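# Move steel cup from fixture, invert it onto plate

## Task

Remove the steel cup from the holder on the robot's right-hand side, set it upside down on the plate so that its entire rim rests on the plate, and release it.

## Robot and tools

Robot: two Kinova Gen3 arms with 7 joints each, named left_arm and right_arm, each carrying a Robotiq 2F-85 parallel gripper. Joint order everywhere (rows and result lists): waist, shoulder, upper arm roll, elbow, forearm roll, wrist pitch, wrist roll. Bases in the scene frame: left_arm at (+0.005, +0.266, 0) m, right_arm at (+0.014, -0.350, 0) m, both almost unrotated.

Scene frame: origin on the table top midway between the arms, +z up, +x out across the table, +y toward left_arm. The arm names are labels only and have nothing to do with left or right in an image. The robot's right side is the -y side, where right_arm sits.

Gripper: the fingers point along its +z axis and close along its y axis. The reported end_effector_position is the midpoint between the pads when closed; the fingertips stick out about 19 mm past it when closed and about 6 mm when wide open. Closing pushes the tips about 13 mm further from the wrist, so keep that clearance above a surface.

A ROW is 18 numbers, each in [-1, 1], always for both arms: left_arm's 7 joint numbers, its gripper position, its gripper speed, then the same 9 for right_arm. Joint numbers are scaled offsets, not angles: 1.0 equals 0.9985 rad for the first four joints and 0.8765 rad for the last three. Gripper position is absolute: +1 fully open (85 mm), 0 about 41 mm, about -0.8 pads touching, -1 close until blocked. Gripper speed: -1 about 20 mm/s, 0 about 85, +1 about 150. Any value you send is a command, so to leave a gripper unchanged, repeat its previous two numbers.

execute_actions(actions): a list of actions; each action is a list of up to 15 rows, one row per 1/30 s step, and an action always lasts 15 steps (0.5 s), repeating its final row if shorter. The joint numbers are offsets from the angles the arm had when that action began, not from the previous row; for a call's first action, from the latest reported angles. An empty list just returns state and images. If any action would push a joint more than 0.013 rad beyond its range, that action is refused; if the first action or a malformed one fails, nothing in the call runs. Ranges (rad): shoulder ±2.250, elbow ±2.580, wrist pitch ±2.100, the others ±69.115.

move(target, speed, blocking): target is one 18-number row laid out as above; its joint offsets count from the Joint positions in the latest result showing them. All joints travel in sync over 0.5 to 10 s; speed (0.01 to 2 rad/s, default 0.5) caps the joint with the longest way to go. It does not avoid obstacles or the other arm. Gripper numbers are sent at the start. blocking=false returns after 0.5 s while motion continues; then call wait or stop before any other motion. The result adds a move: line giving the ending (done, off_target, moving, held, fault), limits=held or limits=none, and each arm's joint farthest from target.

wait(seconds): 0 to 10; lets time pass holding the last command. stop(): brakes a running move (fingers continue). zoom_image(camera, region): region [x0, y0, x1, y1] in pixels, at most 504x504, of cam_head_left, cam_head_right, cam_high, cam_low, cam_left_wrist or cam_right_wrist (all 504x504). read_manual(section) only returns licence text. finished_scene(scene) ends the given scene for good and reports success; the goal must hold at that time.

Results: a state line per arm with gripper position (m) and quaternion wxyz (readings drift somewhat at long reach); Joint positions (rad), Joint velocities (rad/s), Joint targets (what joints are currently driven toward). position_measured_pct is roughly 50 - 50 x gripper position, 0 when open; stopping short of the requested position below about 90 means something is held or in the way, about 90 means pads met. Other lines: step readings with HELD marks, 'joint command not followed' (clearance check altered joint targets), 'joint sent to its limit', MOTOR HOT (from 60 °C; at 75 °C an OVER-TEMPERATURE FAULT lets the arm sag), and TORQUE FAULT.

Motion limits: each step the joint target stays within 0.304 rad (first four joints) or 0.266 rad (wrist joints) of the measured angle, and targets are scaled back if the gripper would jump more than 70 mm; big moves may need several actions and may arrive late.

Gripping: hold -1 to grip fully; for a gentle grip open first, then close to a value just under the object's width. Release by sending a position wider than the object.

Avoid: knocking or placing anything off the table (task fails), arms hitting or pressing each other, fast impacts and hard pressing. Load limits are 49.6 N m for the first four joints and 31.2 N m for the wrist joints, including held weight; hitting one freezes that arm 10 s. Objects may get brief random tugs.

Each tool is called after "Request:" in YAML: its name, and indented under it one key for each argument.

## Session

Request:
execute_actions:
  actions: []

Scene clock: 0.00 s.
left_arm: end_effector_position=(+0.6672, +0.7218, +0.1093) position_measured_pct=0.0 end_effector_quat_wxyz=(-0.360, +0.665, +0.512, +0.407) | right_arm: end_effector_position=(+0.5099, -0.3399, +0.1340) position_measured_pct=0.0 end_effector_quat_wxyz=(-0.410, -0.459, +0.700, -0.362)
Joint names: [waist, shoulder, upper arm roll, elbow, forearm roll, wrist pitch, wrist roll]
Joint positions: left_arm=[-0.203  1.202 -0.157  1.061 -1.401  0.836  0.481] | right_arm=[-0.499  1.168  0.011  1.055  0.744  1.832  2.065]
Joint velocities: left_arm=[ 0.002  0.    -0.001 -0.     0.001 -0.     0.001] | right_arm=[ 0.    -0.001 -0.001  0.     0.    -0.001 -0.001]
Joint targets: left_arm=[-0.203 1.202 -0.157 1.061 -1.401 0.836 0.481] | right_arm=[-0.499 1.168 0.011 1.055 0.744 1.832 2.065]
camera_calibration (this result's frames):
cam_left_wrist: T_world_to_cam=[[0.974258, -0.225277, -0.00841707, -0.492996], [-0.0973395, -0.386701, -0.917054, 0.502493], [0.203337, 0.894267, -0.398675, -0.591047], [0, 0, 0, 1]] pos_world=[0.649399, 0.611807, 0.221028]
cam_right_wrist: T_world_to_cam=[[-0.9356, 0.344558, -0.0770206, 0.591545], [0.199817, 0.336905, -0.920091, 0.188458], [-0.291076, -0.876228, -0.384057, 0.0494682], [0, 0, 0, 1]] pos_world=[0.530192, -0.223969, 0.237958]

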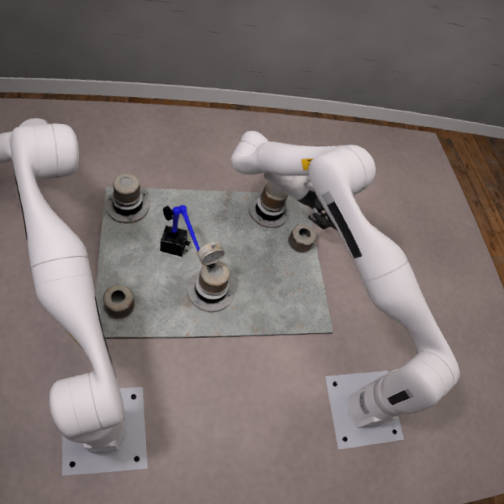

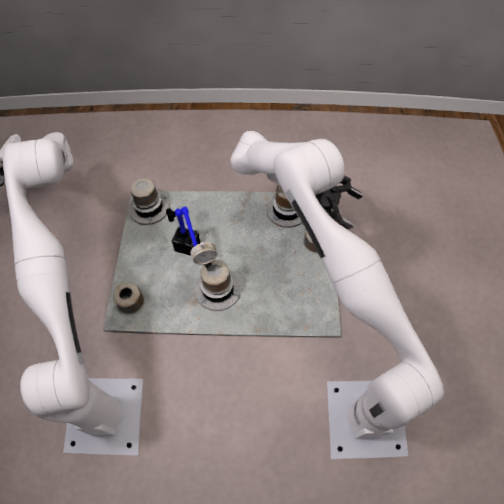

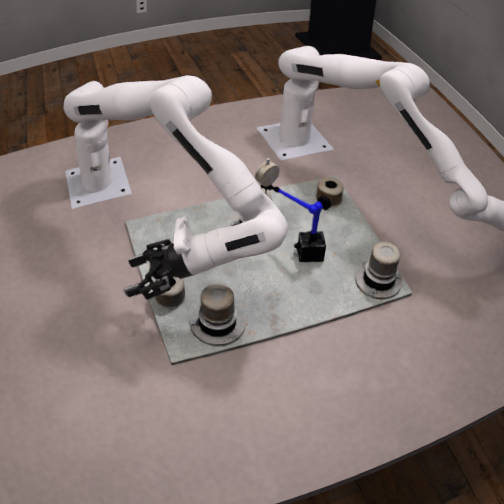

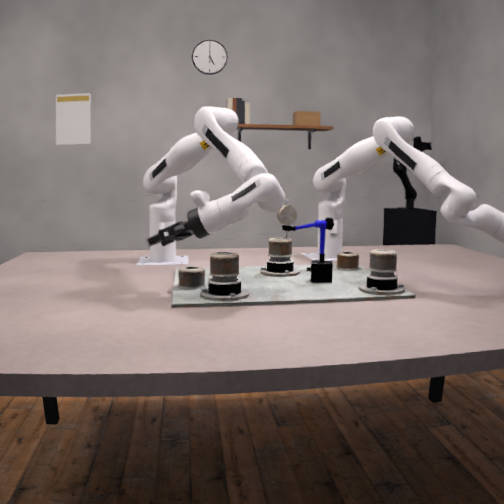

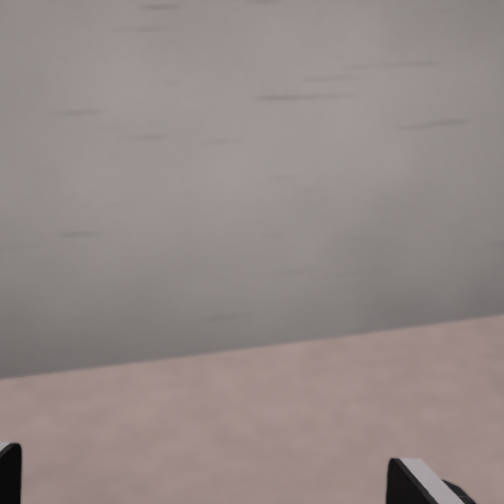

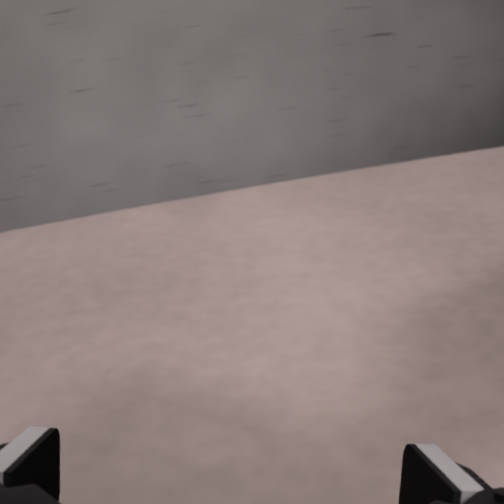

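Raise the shoulder first, then go to a pose above the fixture.

Request:
move:
  target: [0,0,0,0,0,0,0,1,0,0,-0.5,0,0,0,0,0,1,0]
  speed: 0.8

Request:
move:
  target: [0,0,0,0,0,0,0,1,0,0.165,0.142,-0.011,-0.092,-0.849,-0.532,-0.268,1,0]
  speed: 0.8

Scene clock: 3.53 s.
left_arm: end_effector_position=(+0.6672, +0.7218, +0.1093) position_measured_pct=0.0 end_effector_quat_wxyz=(-0.360, +0.665, +0.512, +0.407) | right_arm: end_effector_position=(+0.5263, -0.3308, +0.3620) position_measured_pct=0.0 end_effector_quat_wxyz=(-0.191, -0.416, +0.810, -0.366)
Joint names: [waist, shoulder, upper arm roll, elbow, forearm roll, wrist pitch, wrist roll]
Joint positions: left_arm=[-0.203  1.202 -0.157  1.061 -1.401  0.836  0.481] | right_arm=[-0.499  0.669  0.011  1.055  0.744  1.832  2.065]
Joint velocities: left_arm=[ 0.001  0.    -0.     0.     0.     0.     0.   ] | right_arm=[-0.    -0.003  0.001  0.002 -0.    -0.001  0.   ]
Joint targets: left_arm=[-0.203 1.202 -0.157 1.061 -1.401 0.836 0.481] | right_arm=[-0.499 0.669 0.011 1.055 0.744 1.832 2.065]
move: done; limits=none; left_arm: farthest joint: the waist, 0.000 radians from its target (0.000 radians at the start); right_arm: farthest joint: the shoulder, 0.001 radians from its target (0.500 radians at the start)
camera_calibration (this result's frames):
cam_left_wrist: T_world_to_cam=[[0.974258, -0.225279, -0.00841437, -0.492996], [-0.0973374, -0.386699, -0.917055, 0.502492], [0.20334, 0.894267, -0.398673, -0.591049], [0, 0, 0, 1]] pos_world=[0.6494, 0.611807, 0.221029]
cam_right_wrist: T_world_to_cam=[[-0.834015, 0.401007, -0.378963, 0.695829], [0.548694, 0.530717, -0.645968, 0.173153], [-0.0579156, -0.746681, -0.662656, 0.170777], [0, 0, 0, 1]] pos_world=[0.495214, -0.243411, 0.488711]

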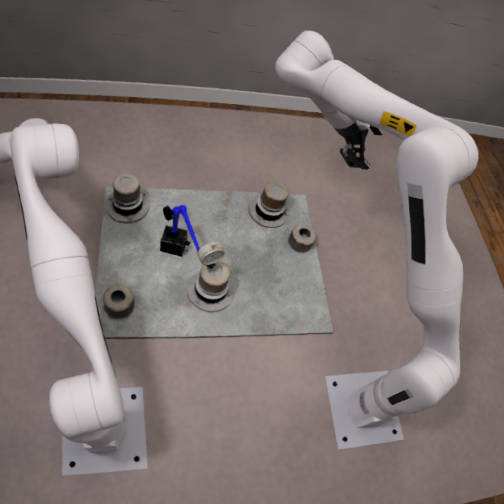

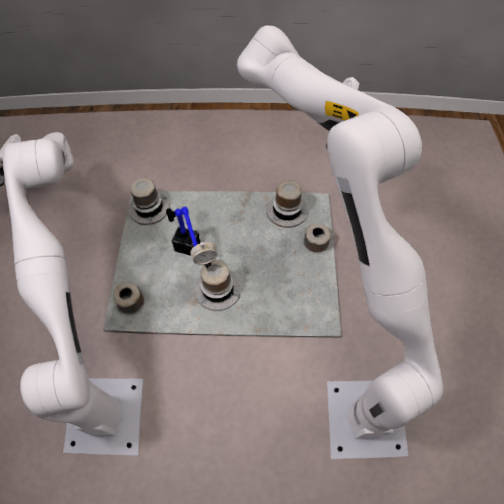

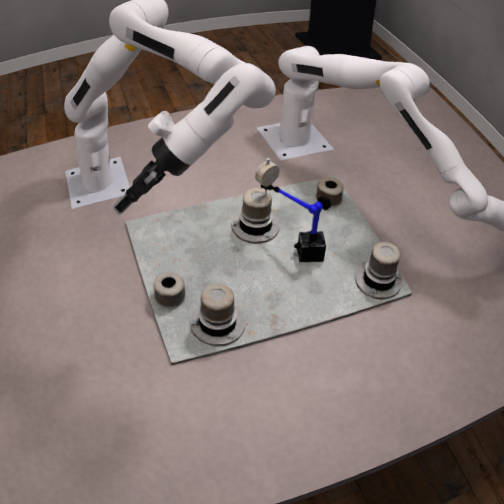

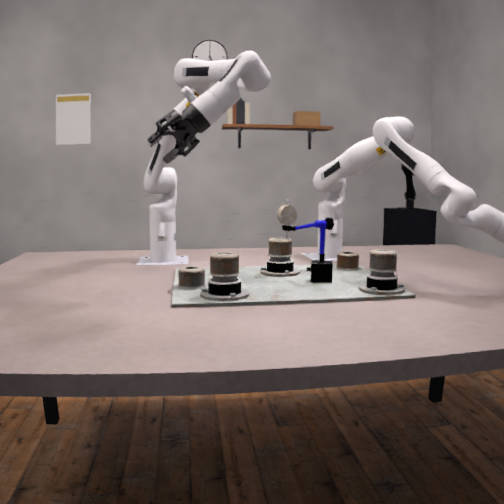

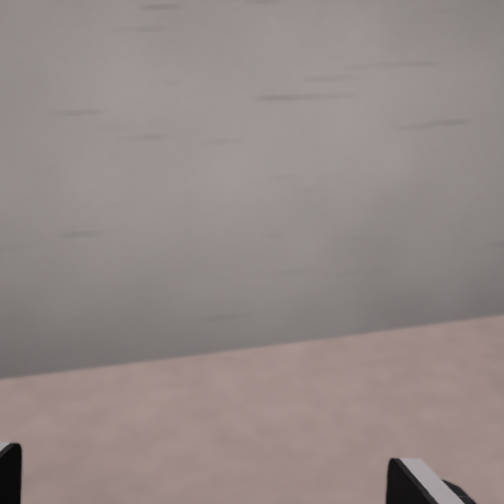

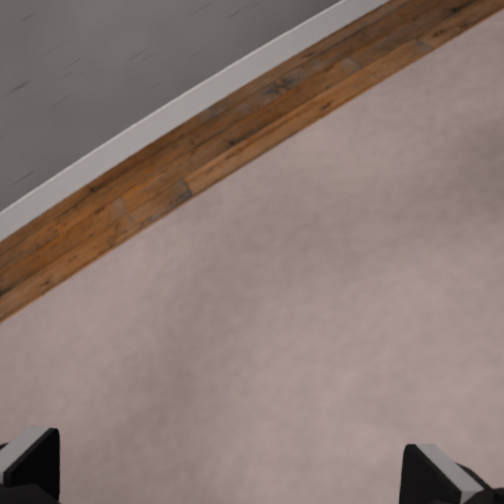

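Scene clock: 4.93 s.
left_arm: end_effector_position=(+0.6672, +0.7218, +0.1093) position_measured_pct=0.0 end_effector_quat_wxyz=(-0.360, +0.665, +0.512, +0.407) | right_arm: end_effector_position=(+0.6007, -0.1671, +0.1999) position_measured_pct=0.0 end_effector_quat_wxyz=(+0.001, -0.297, +0.955, +0.000)
Joint names: [waist, shoulder, upper arm roll, elbow, forearm roll, wrist pitch, wrist roll]
Joint positions: left_arm=[-0.203  1.202 -0.157  1.061 -1.401  0.836  0.481] | right_arm=[-0.335  0.811 -0.     0.963 -0.     1.365  1.83 ]
Joint velocities: left_arm=[ 0.001  0.    -0.002  0.002  0.     0.    -0.   ] | right_arm=[ 0.004  0.002  0.001 -0.001 -0.    -0.    -0.   ]
Joint targets: left_arm=[-0.203 1.202 -0.157 1.061 -1.401 0.836 0.481] | right_arm=[-0.334 0.811 -0.000 0.963 -0.000 1.365 1.830]
move: done; limits=none; left_arm: farthest joint: the waist, 0.000 radians from its target (0.000 radians at the start); right_arm: farthest joint: the waist, 0.000 radians from its target (0.165 radians at the start)
camera_calibration (this result's frames):
cam_left_wrist: T_world_to_cam=[[0.974257, -0.225281, -0.00841165, -0.492996], [-0.0973353, -0.386698, -0.917056, 0.502491], [0.203343, 0.894267, -0.398671, -0.591051], [0, 0, 0, 1]] pos_world=[0.649401, 0.611807, 0.221031]
cam_right_wrist: T_world_to_cam=[[-0.596629, 0.801073, 0.0481296, 0.469697], [0.801189, 0.598018, -0.0216781, -0.324476], [-0.0461481, 0.0256271, -0.998606, 0.378986], [0, 0, 0, 1]] pos_world=[0.557691, -0.191931, 0.348817]

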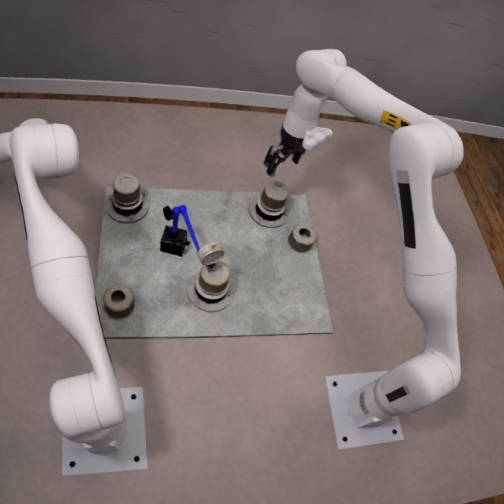

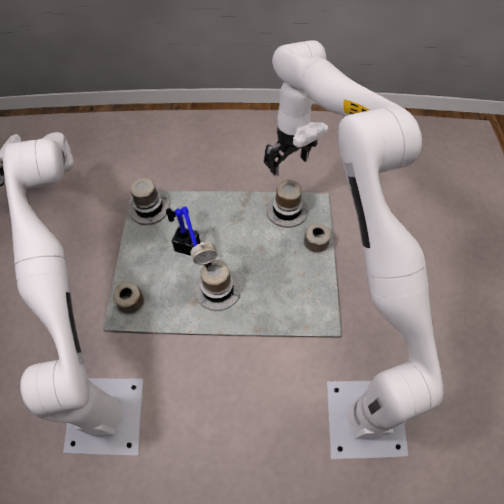

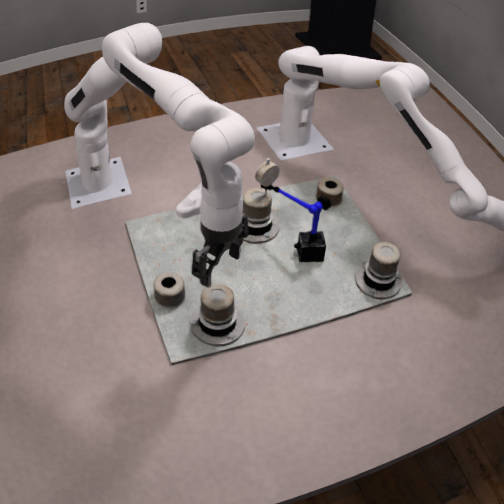

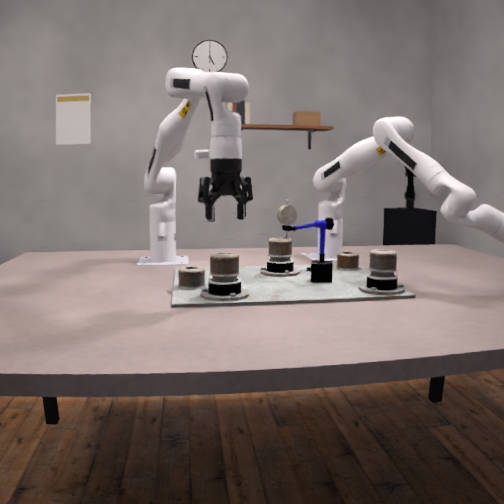

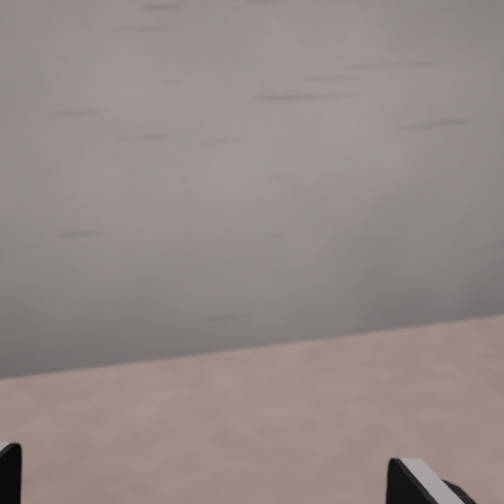

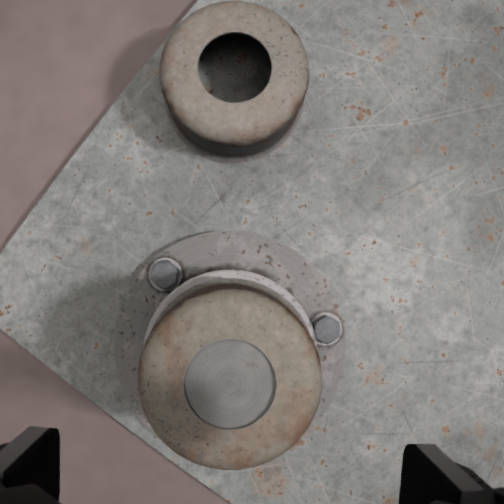

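Request:
move:
  target: [0,0,0,0,0,0,0,1,0,-0.005,0.069,0,0.196,0,-0.299,0,1,0]
  speed: 0.2

Request:
move:
  target: [0,0,0,0,0,0,0,1,0,0,0,0,0,0,0,0,-1,0]

Request:
move:
  target: [0,0,0,0,0,0,0,1,0,0,-0.082,0,-0.17,0,0.287,0,-1,0]
  speed: 0.15

Scene clock: 11.30 s.
left_arm: end_effector_position=(+0.6672, +0.7218, +0.1093) position_measured_pct=0.0 end_effector_quat_wxyz=(-0.360, +0.665, +0.512, +0.407) | right_arm: end_effector_position=(+0.5914, -0.1672, +0.0999) position_measured_pct=0.0 end_effector_quat_wxyz=(-0.000, -0.299, +0.954, +0.000)
Joint names: [waist, shoulder, upper arm roll, elbow, forearm roll, wrist pitch, wrist roll]
Joint positions: left_arm=[-0.203  1.202 -0.157  1.061 -1.401  0.836  0.481] | right_arm=[-0.34   0.88  -0.     1.159 -0.     1.103  1.83 ]
Joint velocities: left_arm=[ 0.     0.    -0.     0.    -0.    -0.    -0.001] | right_arm=[ 0.    -0.     0.001  0.001  0.    -0.002  0.   ]
Joint targets: left_arm=[-0.203 1.202 -0.157 1.061 -1.401 0.836 0.481] | right_arm=[-0.340 0.880 -0.000 1.159 -0.000 1.103 1.830]
move: done; limits=none; left_arm: farthest joint: the waist, 0.000 radians from its target (0.000 radians at the start); right_arm: farthest joint: the waist, 0.000 radians from its target (0.006 radians at the start)
camera_calibration (this result's frames):
cam_left_wrist: T_world_to_cam=[[0.974257, -0.225283, -0.00840864, -0.492996], [-0.0973329, -0.386696, -0.917057, 0.502491], [0.203346, 0.894267, -0.398669, -0.591053], [0, 0, 0, 1]] pos_world=[0.649402, 0.611807, 0.221032]
cam_right_wrist: T_world_to_cam=[[-0.600493, 0.798135, 0.04887, 0.470786], [0.798149, 0.601979, -0.0240865, -0.316465], [-0.048643, 0.0245418, -0.998515, 0.279981], [0, 0, 0, 1]] pos_world=[0.548909, -0.192117, 0.248936]

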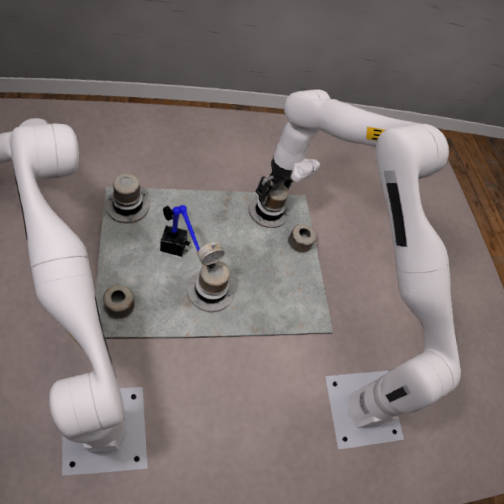

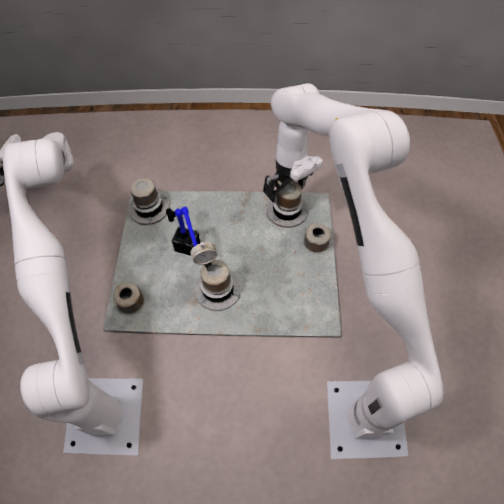

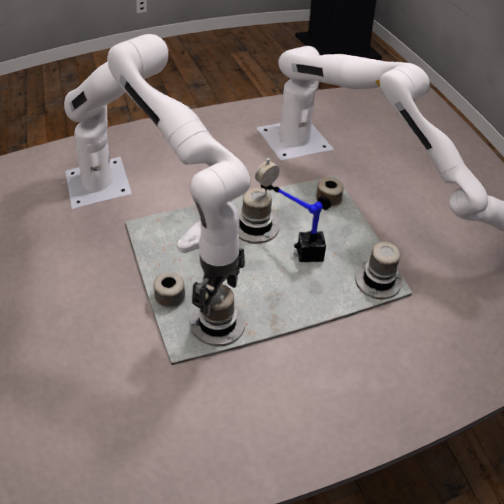

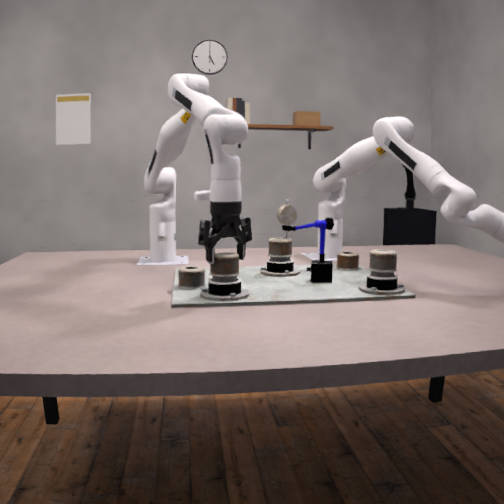

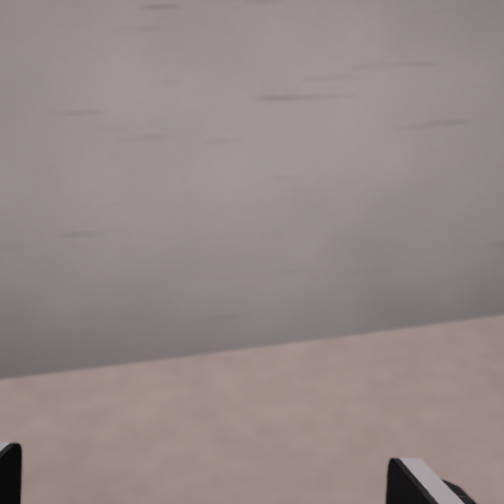

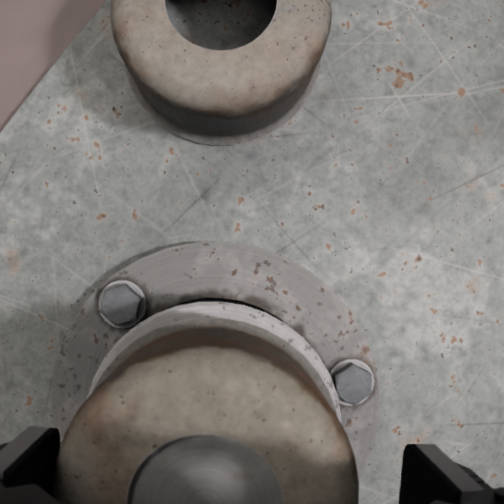

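Scene clock: 11.87 s.
left_arm: end_effector_position=(+0.6672, +0.7218, +0.1093) position_measured_pct=0.0 end_effector_quat_wxyz=(-0.360, +0.665, +0.512, +0.407) | right_arm: end_effector_position=(+0.5945, -0.1712, +0.1029) position_measured_pct=22.2 end_effector_quat_wxyz=(+0.003, -0.297, +0.955, -0.003)
Joint names: [waist, shoulder, upper arm roll, elbow, forearm roll, wrist pitch, wrist roll]
Joint positions: left_arm=[-0.203  1.202 -0.157  1.061 -1.401  0.836  0.481] | right_arm=[-0.336  0.876  0.003  1.157  0.003  1.103  1.83 ]
Joint velocities: left_arm=[ 0.    -0.     0.001  0.     0.001 -0.     0.   ] | right_arm=[ 0.001 -0.001 -0.001 -0.    -0.    -0.    -0.   ]
Joint targets: left_arm=[-0.203 1.202 -0.157 1.061 -1.401 0.836 0.481] | right_arm=[-0.340 0.880 -0.000 1.159 -0.000 1.103 1.830]
move: done; limits=none; left_arm: farthest joint: the waist, 0.000 radians from its target (0.000 radians at the start); right_arm: farthest joint: the waist, 0.004 radians from its target (0.000 radians at the start)
camera_calibration (this result's frames):
cam_left_wrist: T_world_to_cam=[[0.974257, -0.225285, -0.00840584, -0.492996], [-0.0973306, -0.386694, -0.917057, 0.50249], [0.203349, 0.894267, -0.398667, -0.591056], [0, 0, 0, 1]] pos_world=[0.649403, 0.611807, 0.221034]
cam_right_wrist: T_world_to_cam=[[-0.597454, 0.800809, 0.0418687, 0.475024], [0.800854, 0.598529, -0.0198996, -0.319053], [-0.0409954, 0.0216416, -0.998925, 0.278264], [0, 0, 0, 1]] pos_world=[0.550728, -0.195463, 0.251727]

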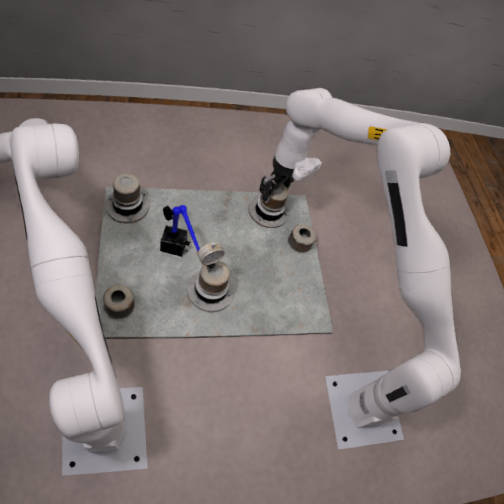

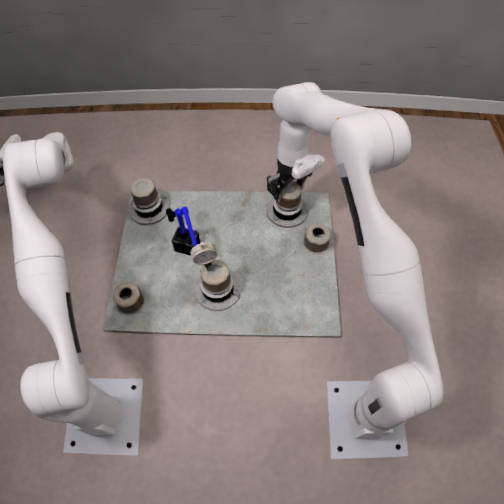

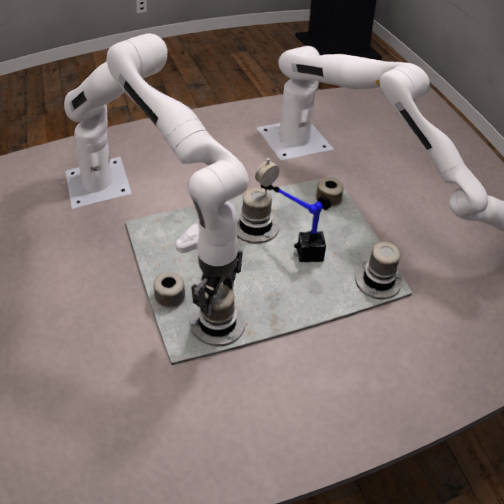

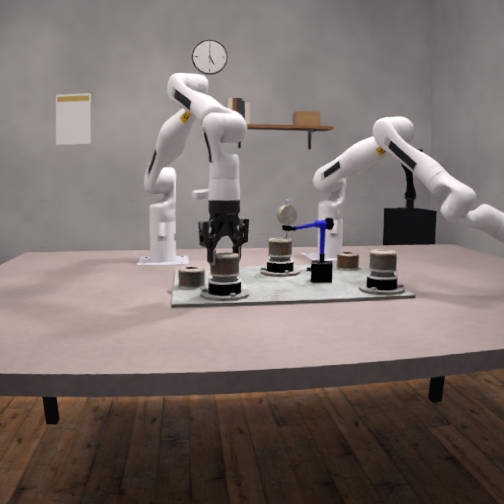

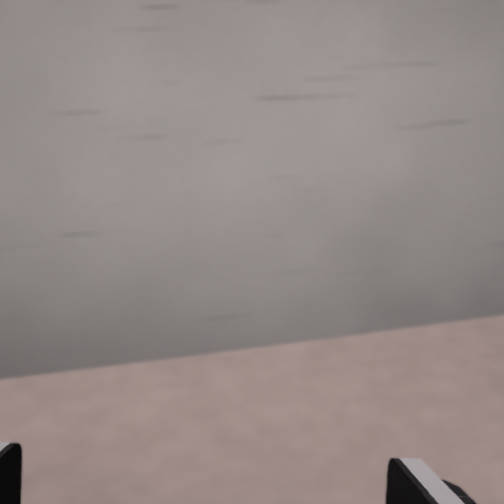

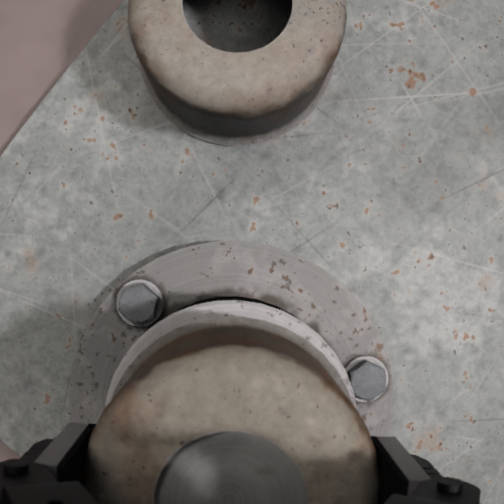

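Scene clock: 13.83 s.
left_arm: end_effector_position=(+0.6672, +0.7218, +0.1093) position_measured_pct=0.0 end_effector_quat_wxyz=(-0.360, +0.665, +0.512, +0.407) | right_arm: end_effector_position=(+0.5972, -0.1702, +0.2029) position_measured_pct=22.2 end_effector_quat_wxyz=(+0.003, -0.297, +0.955, -0.003)
Joint names: [waist, shoulder, upper arm roll, elbow, forearm roll, wrist pitch, wrist roll]
Joint positions: left_arm=[-0.203  1.202 -0.157  1.061 -1.401  0.836  0.481] | right_arm=[-0.336  0.794  0.003  0.987  0.003  1.355  1.83 ]
Joint velocities: left_arm=[ 0.001 -0.     0.001 -0.001  0.    -0.     0.   ] | right_arm=[-0.001 -0.001  0.001  0.    -0.     0.    -0.   ]
Joint targets: left_arm=[-0.203 1.202 -0.157 1.061 -1.401 0.836 0.481] | right_arm=[-0.336 0.794 0.003 0.987 0.003 1.355 1.830]
move: done; limits=none; left_arm: farthest joint: the waist, 0.000 radians from its target (0.000 radians at the start); right_arm: farthest joint: the waist, 0.000 radians from its target (0.000 radians at the start)
camera_calibration (this result's frames):
cam_left_wrist: T_world_to_cam=[[0.974256, -0.225287, -0.00840297, -0.492997], [-0.0973284, -0.386693, -0.917058, 0.502489], [0.203352, 0.894268, -0.398665, -0.591058], [0, 0, 0, 1]] pos_world=[0.649404, 0.611807, 0.221035]
cam_right_wrist: T_world_to_cam=[[-0.596672, 0.801396, 0.0417935, 0.471298], [0.80144, 0.597743, -0.0199209, -0.320343], [-0.0409463, 0.0216088, -0.998928, 0.378173], [0, 0, 0, 1]] pos_world=[0.553431, -0.194385, 0.351689]

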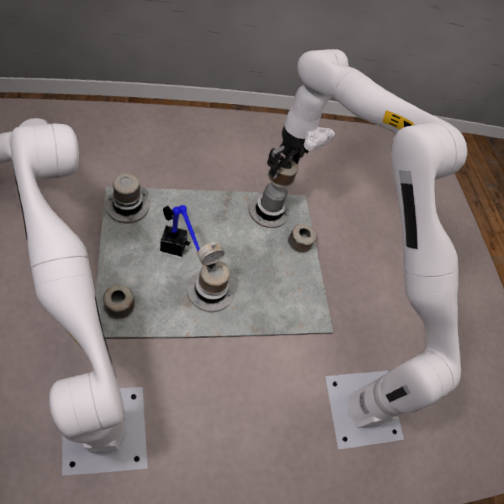

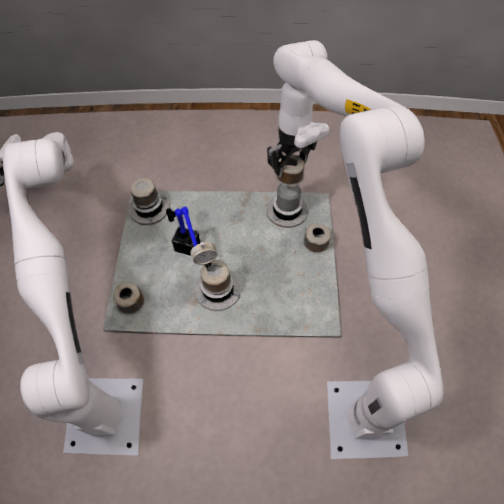

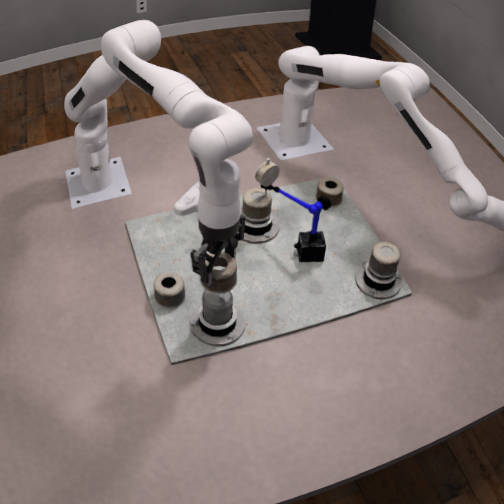

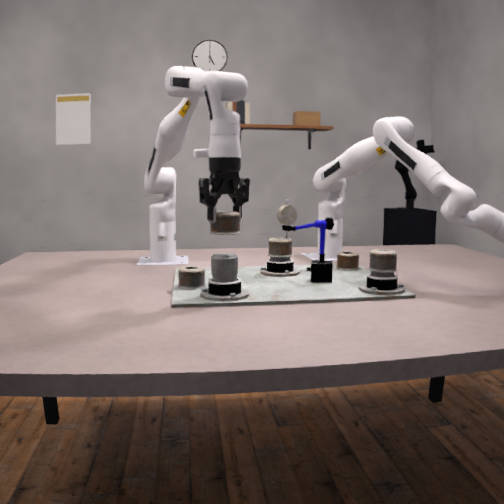

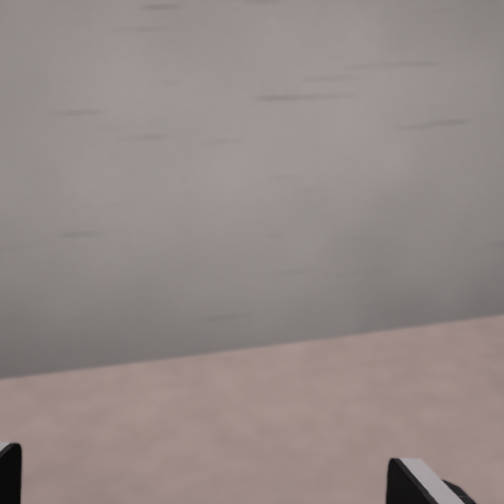

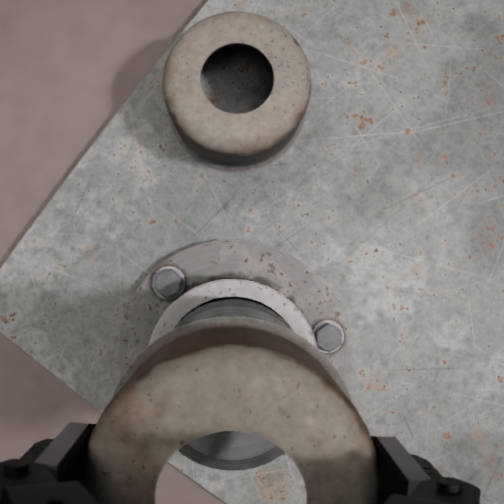

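Same spot; contact expected at z≈0.049.

Request:
move:
  target: [0,0,0,0,0,0,0,1,0,-0.194,-0.503,-0.003,0.890,-0.003,-0.435,0,-1,0]
  speed: 0.6

Request:
move:
  target: [0,0,0,0,0,0,0,1,0,0,0.264,0,0.18,0,-0.505,0,-1,0]
  speed: 0.3

Request:
move:
  target: [0,0,0,0,0,0,0,1,0,0,0.031,0,0.013,0,-0.05,0,-1,0]
  speed: 0.04

Scene clock: 18.13 s.
left_arm: end_effector_position=(+0.6672, +0.7218, +0.1093) position_measured_pct=0.0 end_effector_quat_wxyz=(-0.360, +0.665, +0.512, +0.407) | right_arm: end_effector_position=(+0.3547, -0.1763, +0.1997) position_measured_pct=22.2 end_effector_quat_wxyz=(+0.000, -0.388, +0.922, -0.000)
Joint names: [waist, shoulder, upper arm roll, elbow, forearm roll, wrist pitch, wrist roll]
Joint positions: left_arm=[-0.203  1.202 -0.157  1.061 -1.401  0.836  0.481] | right_arm=[-0.53   0.292  0.     1.876  0.001  0.973  1.83 ]
Joint velocities: left_arm=[ 0.002 -0.     0.001  0.    -0.    -0.     0.   ] | right_arm=[-0.001 -0.002  0.     0.    -0.     0.001 -0.   ]
Joint targets: left_arm=[-0.203 1.202 -0.157 1.061 -1.401 0.836 0.481] | right_arm=[-0.530 0.292 0.000 1.876 0.001 0.973 1.830]
move: done; limits=none; left_arm: farthest joint: the waist, 0.000 radians from its target (0.000 radians at the start); right_arm: farthest joint: the waist, 0.000 radians from its target (0.194 radians at the start)
camera_calibration (this result's frames):
cam_left_wrist: T_world_to_cam=[[0.974256, -0.225289, -0.00840014, -0.492997], [-0.0973261, -0.386691, -0.917059, 0.502489], [0.203355, 0.894268, -0.398663, -0.59106], [0, 0, 0, 1]] pos_world=[0.649405, 0.611807, 0.221037]
cam_right_wrist: T_world_to_cam=[[-0.740502, 0.670332, 0.0480768, 0.358239], [0.670079, 0.741915, -0.0235955, -0.0496756], [-0.0514857, 0.0147428, -0.998565, 0.367705], [0, 0, 0, 1]] pos_world=[0.317495, -0.208705, 0.348782]

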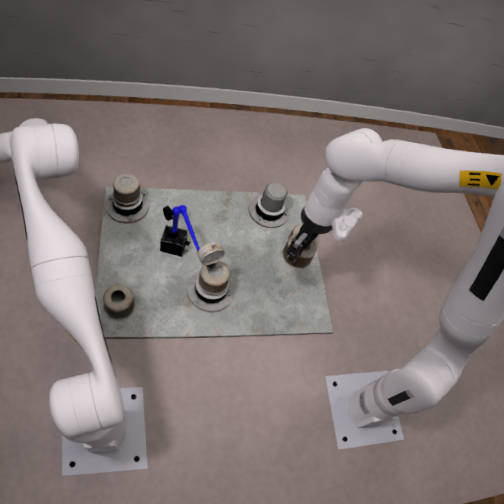

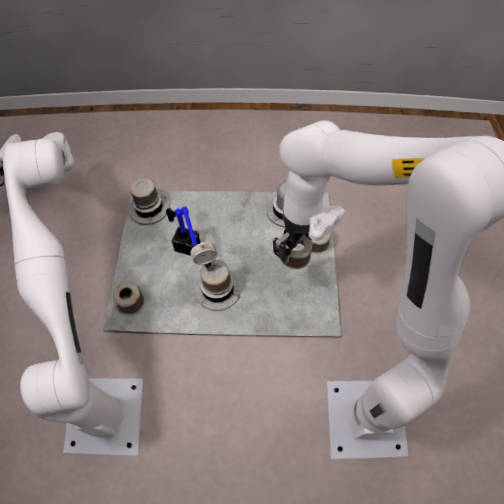

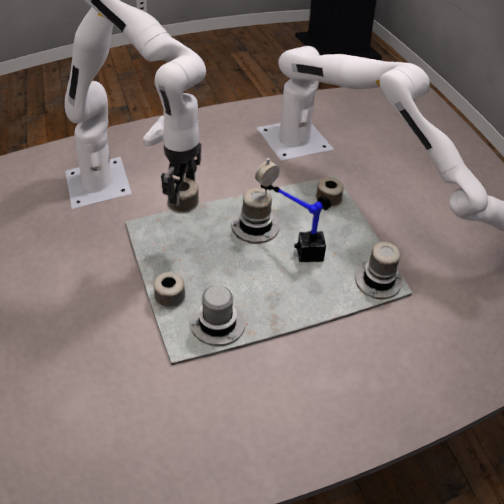

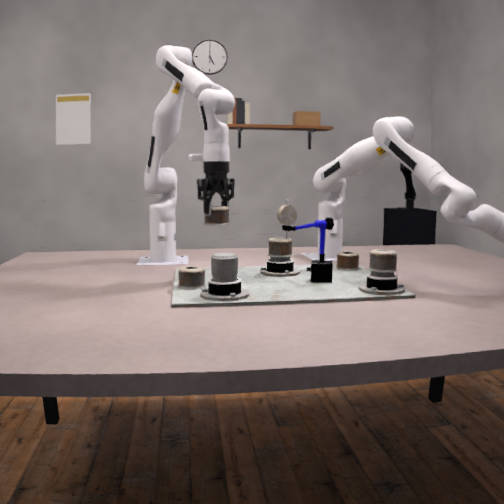

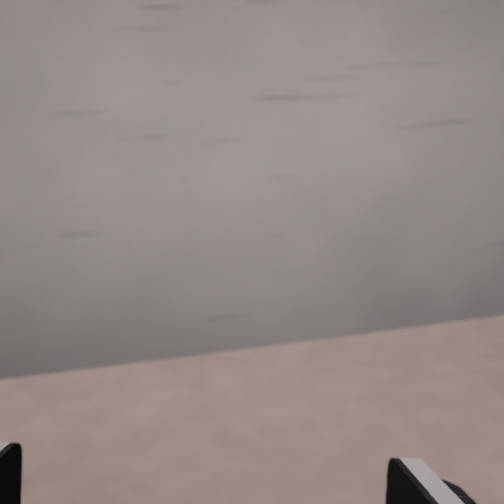

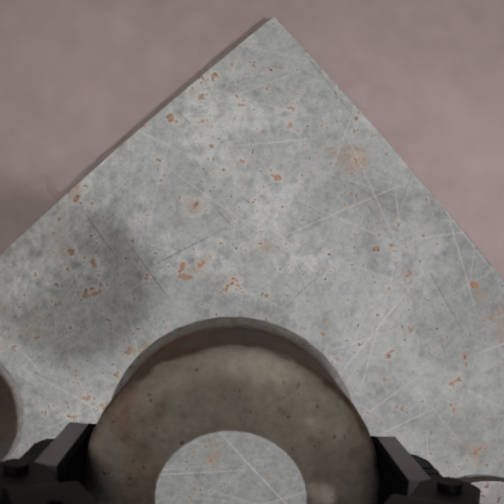

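Scene clock: 19.97 s.
left_arm: end_effector_position=(+0.6672, +0.7218, +0.1093) position_measured_pct=0.0 end_effector_quat_wxyz=(-0.360, +0.665, +0.512, +0.407) | right_arm: end_effector_position=(+0.3544, -0.1764, +0.0600) position_measured_pct=22.2 end_effector_quat_wxyz=(+0.000, -0.388, +0.922, -0.000)
Joint names: [waist, shoulder, upper arm roll, elbow, forearm roll, wrist pitch, wrist roll]
Joint positions: left_arm=[-0.203  1.202 -0.157  1.061 -1.401  0.836  0.481] | right_arm=[-0.53   0.555  0.     2.056  0.001  0.531  1.83 ]
Joint velocities: left_arm=[-0.001 -0.     0.    -0.001 -0.     0.     0.001] | right_arm=[ 0.     0.004 -0.001 -0.001  0.    -0.     0.   ]
Joint targets: left_arm=[-0.203 1.202 -0.157 1.061 -1.401 0.836 0.481] | right_arm=[-0.530 0.556 0.000 2.056 0.001 0.531 1.830]
move: done; limits=none; left_arm: farthest joint: the waist, 0.000 radians from its target (0.000 radians at the start); right_arm: farthest joint: the waist, 0.000 radians from its target (0.000 radians at the start)
camera_calibration (this result's frames):
cam_left_wrist: T_world_to_cam=[[0.974255, -0.225291, -0.00839746, -0.492997], [-0.0973241, -0.38669, -0.91706, 0.502488], [0.203358, 0.894268, -0.398661, -0.591062], [0, 0, 0, 1]] pos_world=[0.649406, 0.611808, 0.221039]
cam_right_wrist: T_world_to_cam=[[-0.740619, 0.670191, 0.0482512, 0.364853], [0.669927, 0.742044, -0.0238503, -0.0526431], [-0.0517888, 0.0146608, -0.99855, 0.228233], [0, 0, 0, 1]] pos_world=[0.317304, -0.208804, 0.209042]

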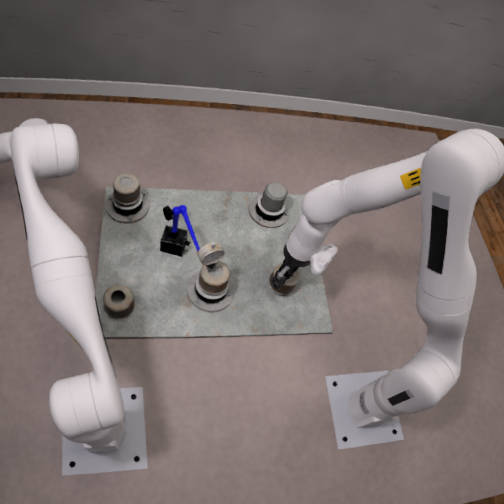

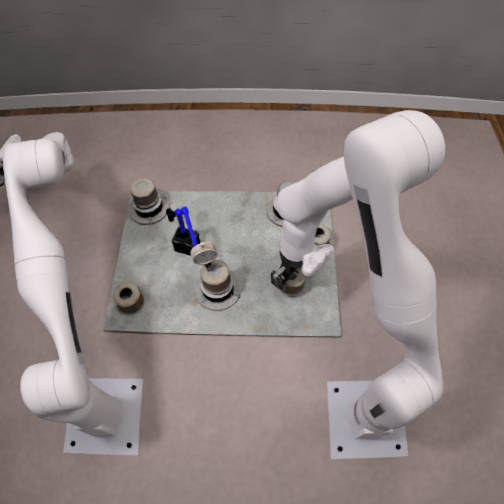

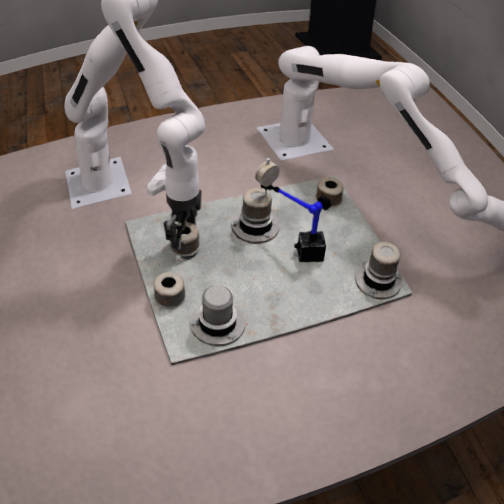

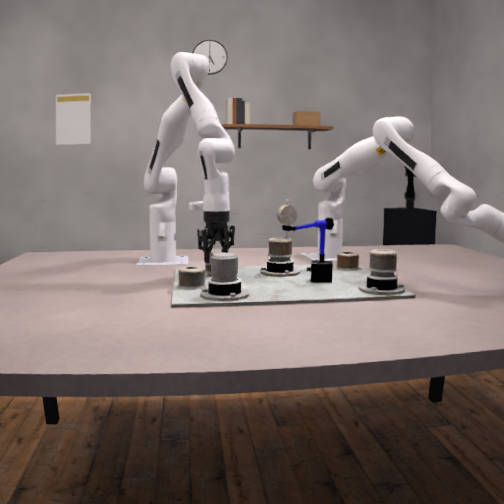

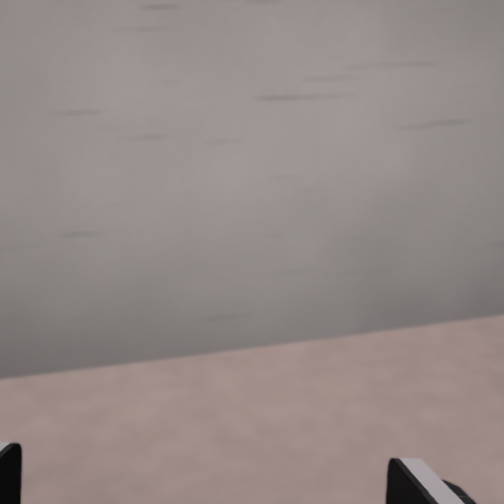

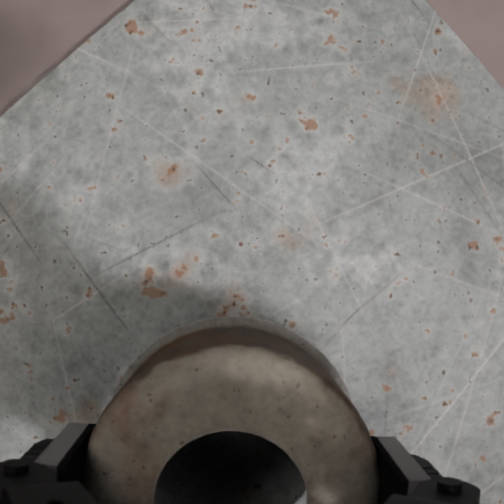

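Scene clock: 21.30 s.
left_arm: end_effector_position=(+0.6672, +0.7218, +0.1093) position_measured_pct=0.0 end_effector_quat_wxyz=(-0.360, +0.665, +0.512, +0.407) | right_arm: end_effector_position=(+0.3537, -0.1768, +0.0492) position_measured_pct=22.2 end_effector_quat_wxyz=(+0.002, -0.388, +0.922, -0.000)
Joint names: [waist, shoulder, upper arm roll, elbow, forearm roll, wrist pitch, wrist roll]
Joint positions: left_arm=[-0.203  1.202 -0.157  1.061 -1.401  0.836  0.481] | right_arm=[-0.53   0.578  0.     2.069  0.     0.491  1.83 ]
Joint velocities: left_arm=[ 0.002 -0.     0.     0.     0.    -0.    -0.   ] | right_arm=[ 0.     0.    -0.     0.002 -0.     0.001  0.   ]
Joint targets: left_arm=[-0.203 1.202 -0.157 1.061 -1.401 0.836 0.481] | right_arm=[-0.530 0.586 0.000 2.069 0.001 0.487 1.830]
move: done; limits=none; left_arm: farthest joint: the waist, 0.000 radians from its target (0.000 radians at the start); right_arm: farthest joint: the shoulder, 0.008 radians from its target (0.031 radians at the start)
camera_calibration (this result's frames):
cam_left_wrist: T_world_to_cam=[[0.974255, -0.225292, -0.00839473, -0.492997], [-0.0973219, -0.386688, -0.917061, 0.502488], [0.203361, 0.894268, -0.398659, -0.591065], [0, 0, 0, 1]] pos_world=[0.649407, 0.611808, 0.22104]
cam_right_wrist: T_world_to_cam=[[-0.740579, 0.670305, 0.0472642, 0.365137], [0.670182, 0.741907, -0.0207663, -0.0523768], [-0.0489854, 0.0162965, -0.998667, 0.216703], [0, 0, 0, 1]] pos_world=[0.31613, -0.209426, 0.198068]

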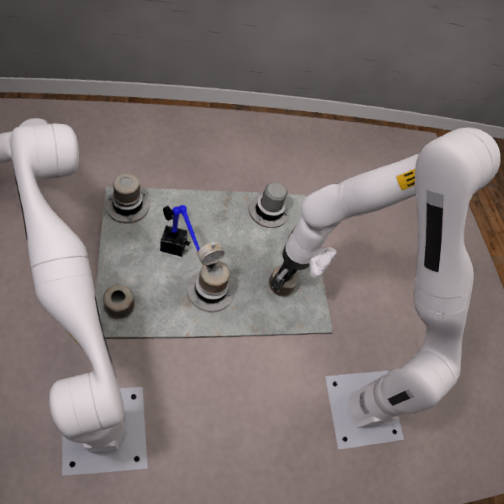

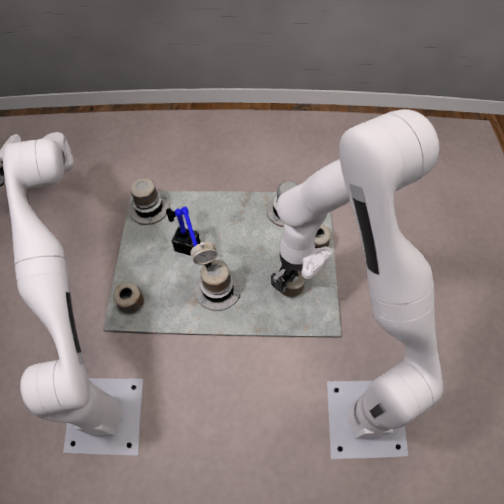

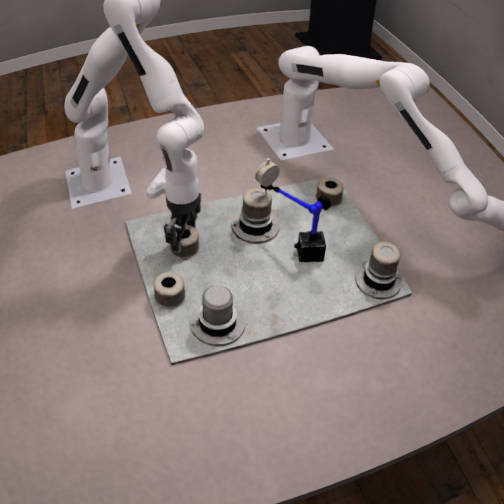

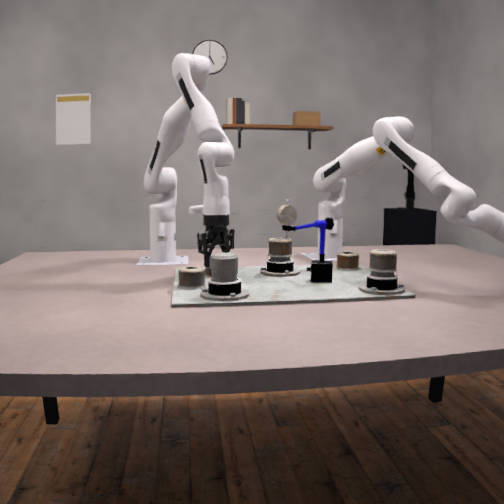

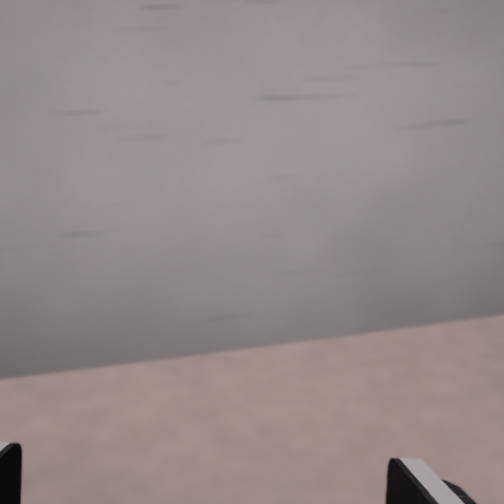

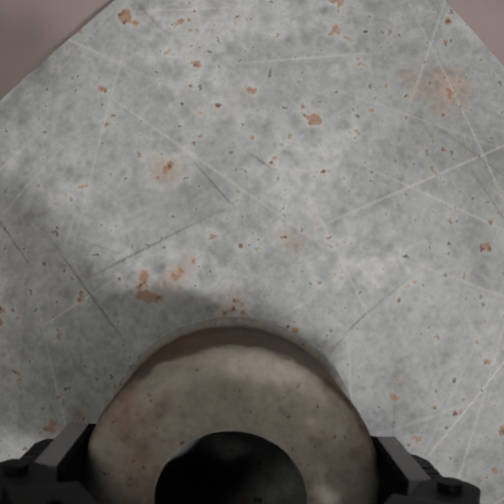

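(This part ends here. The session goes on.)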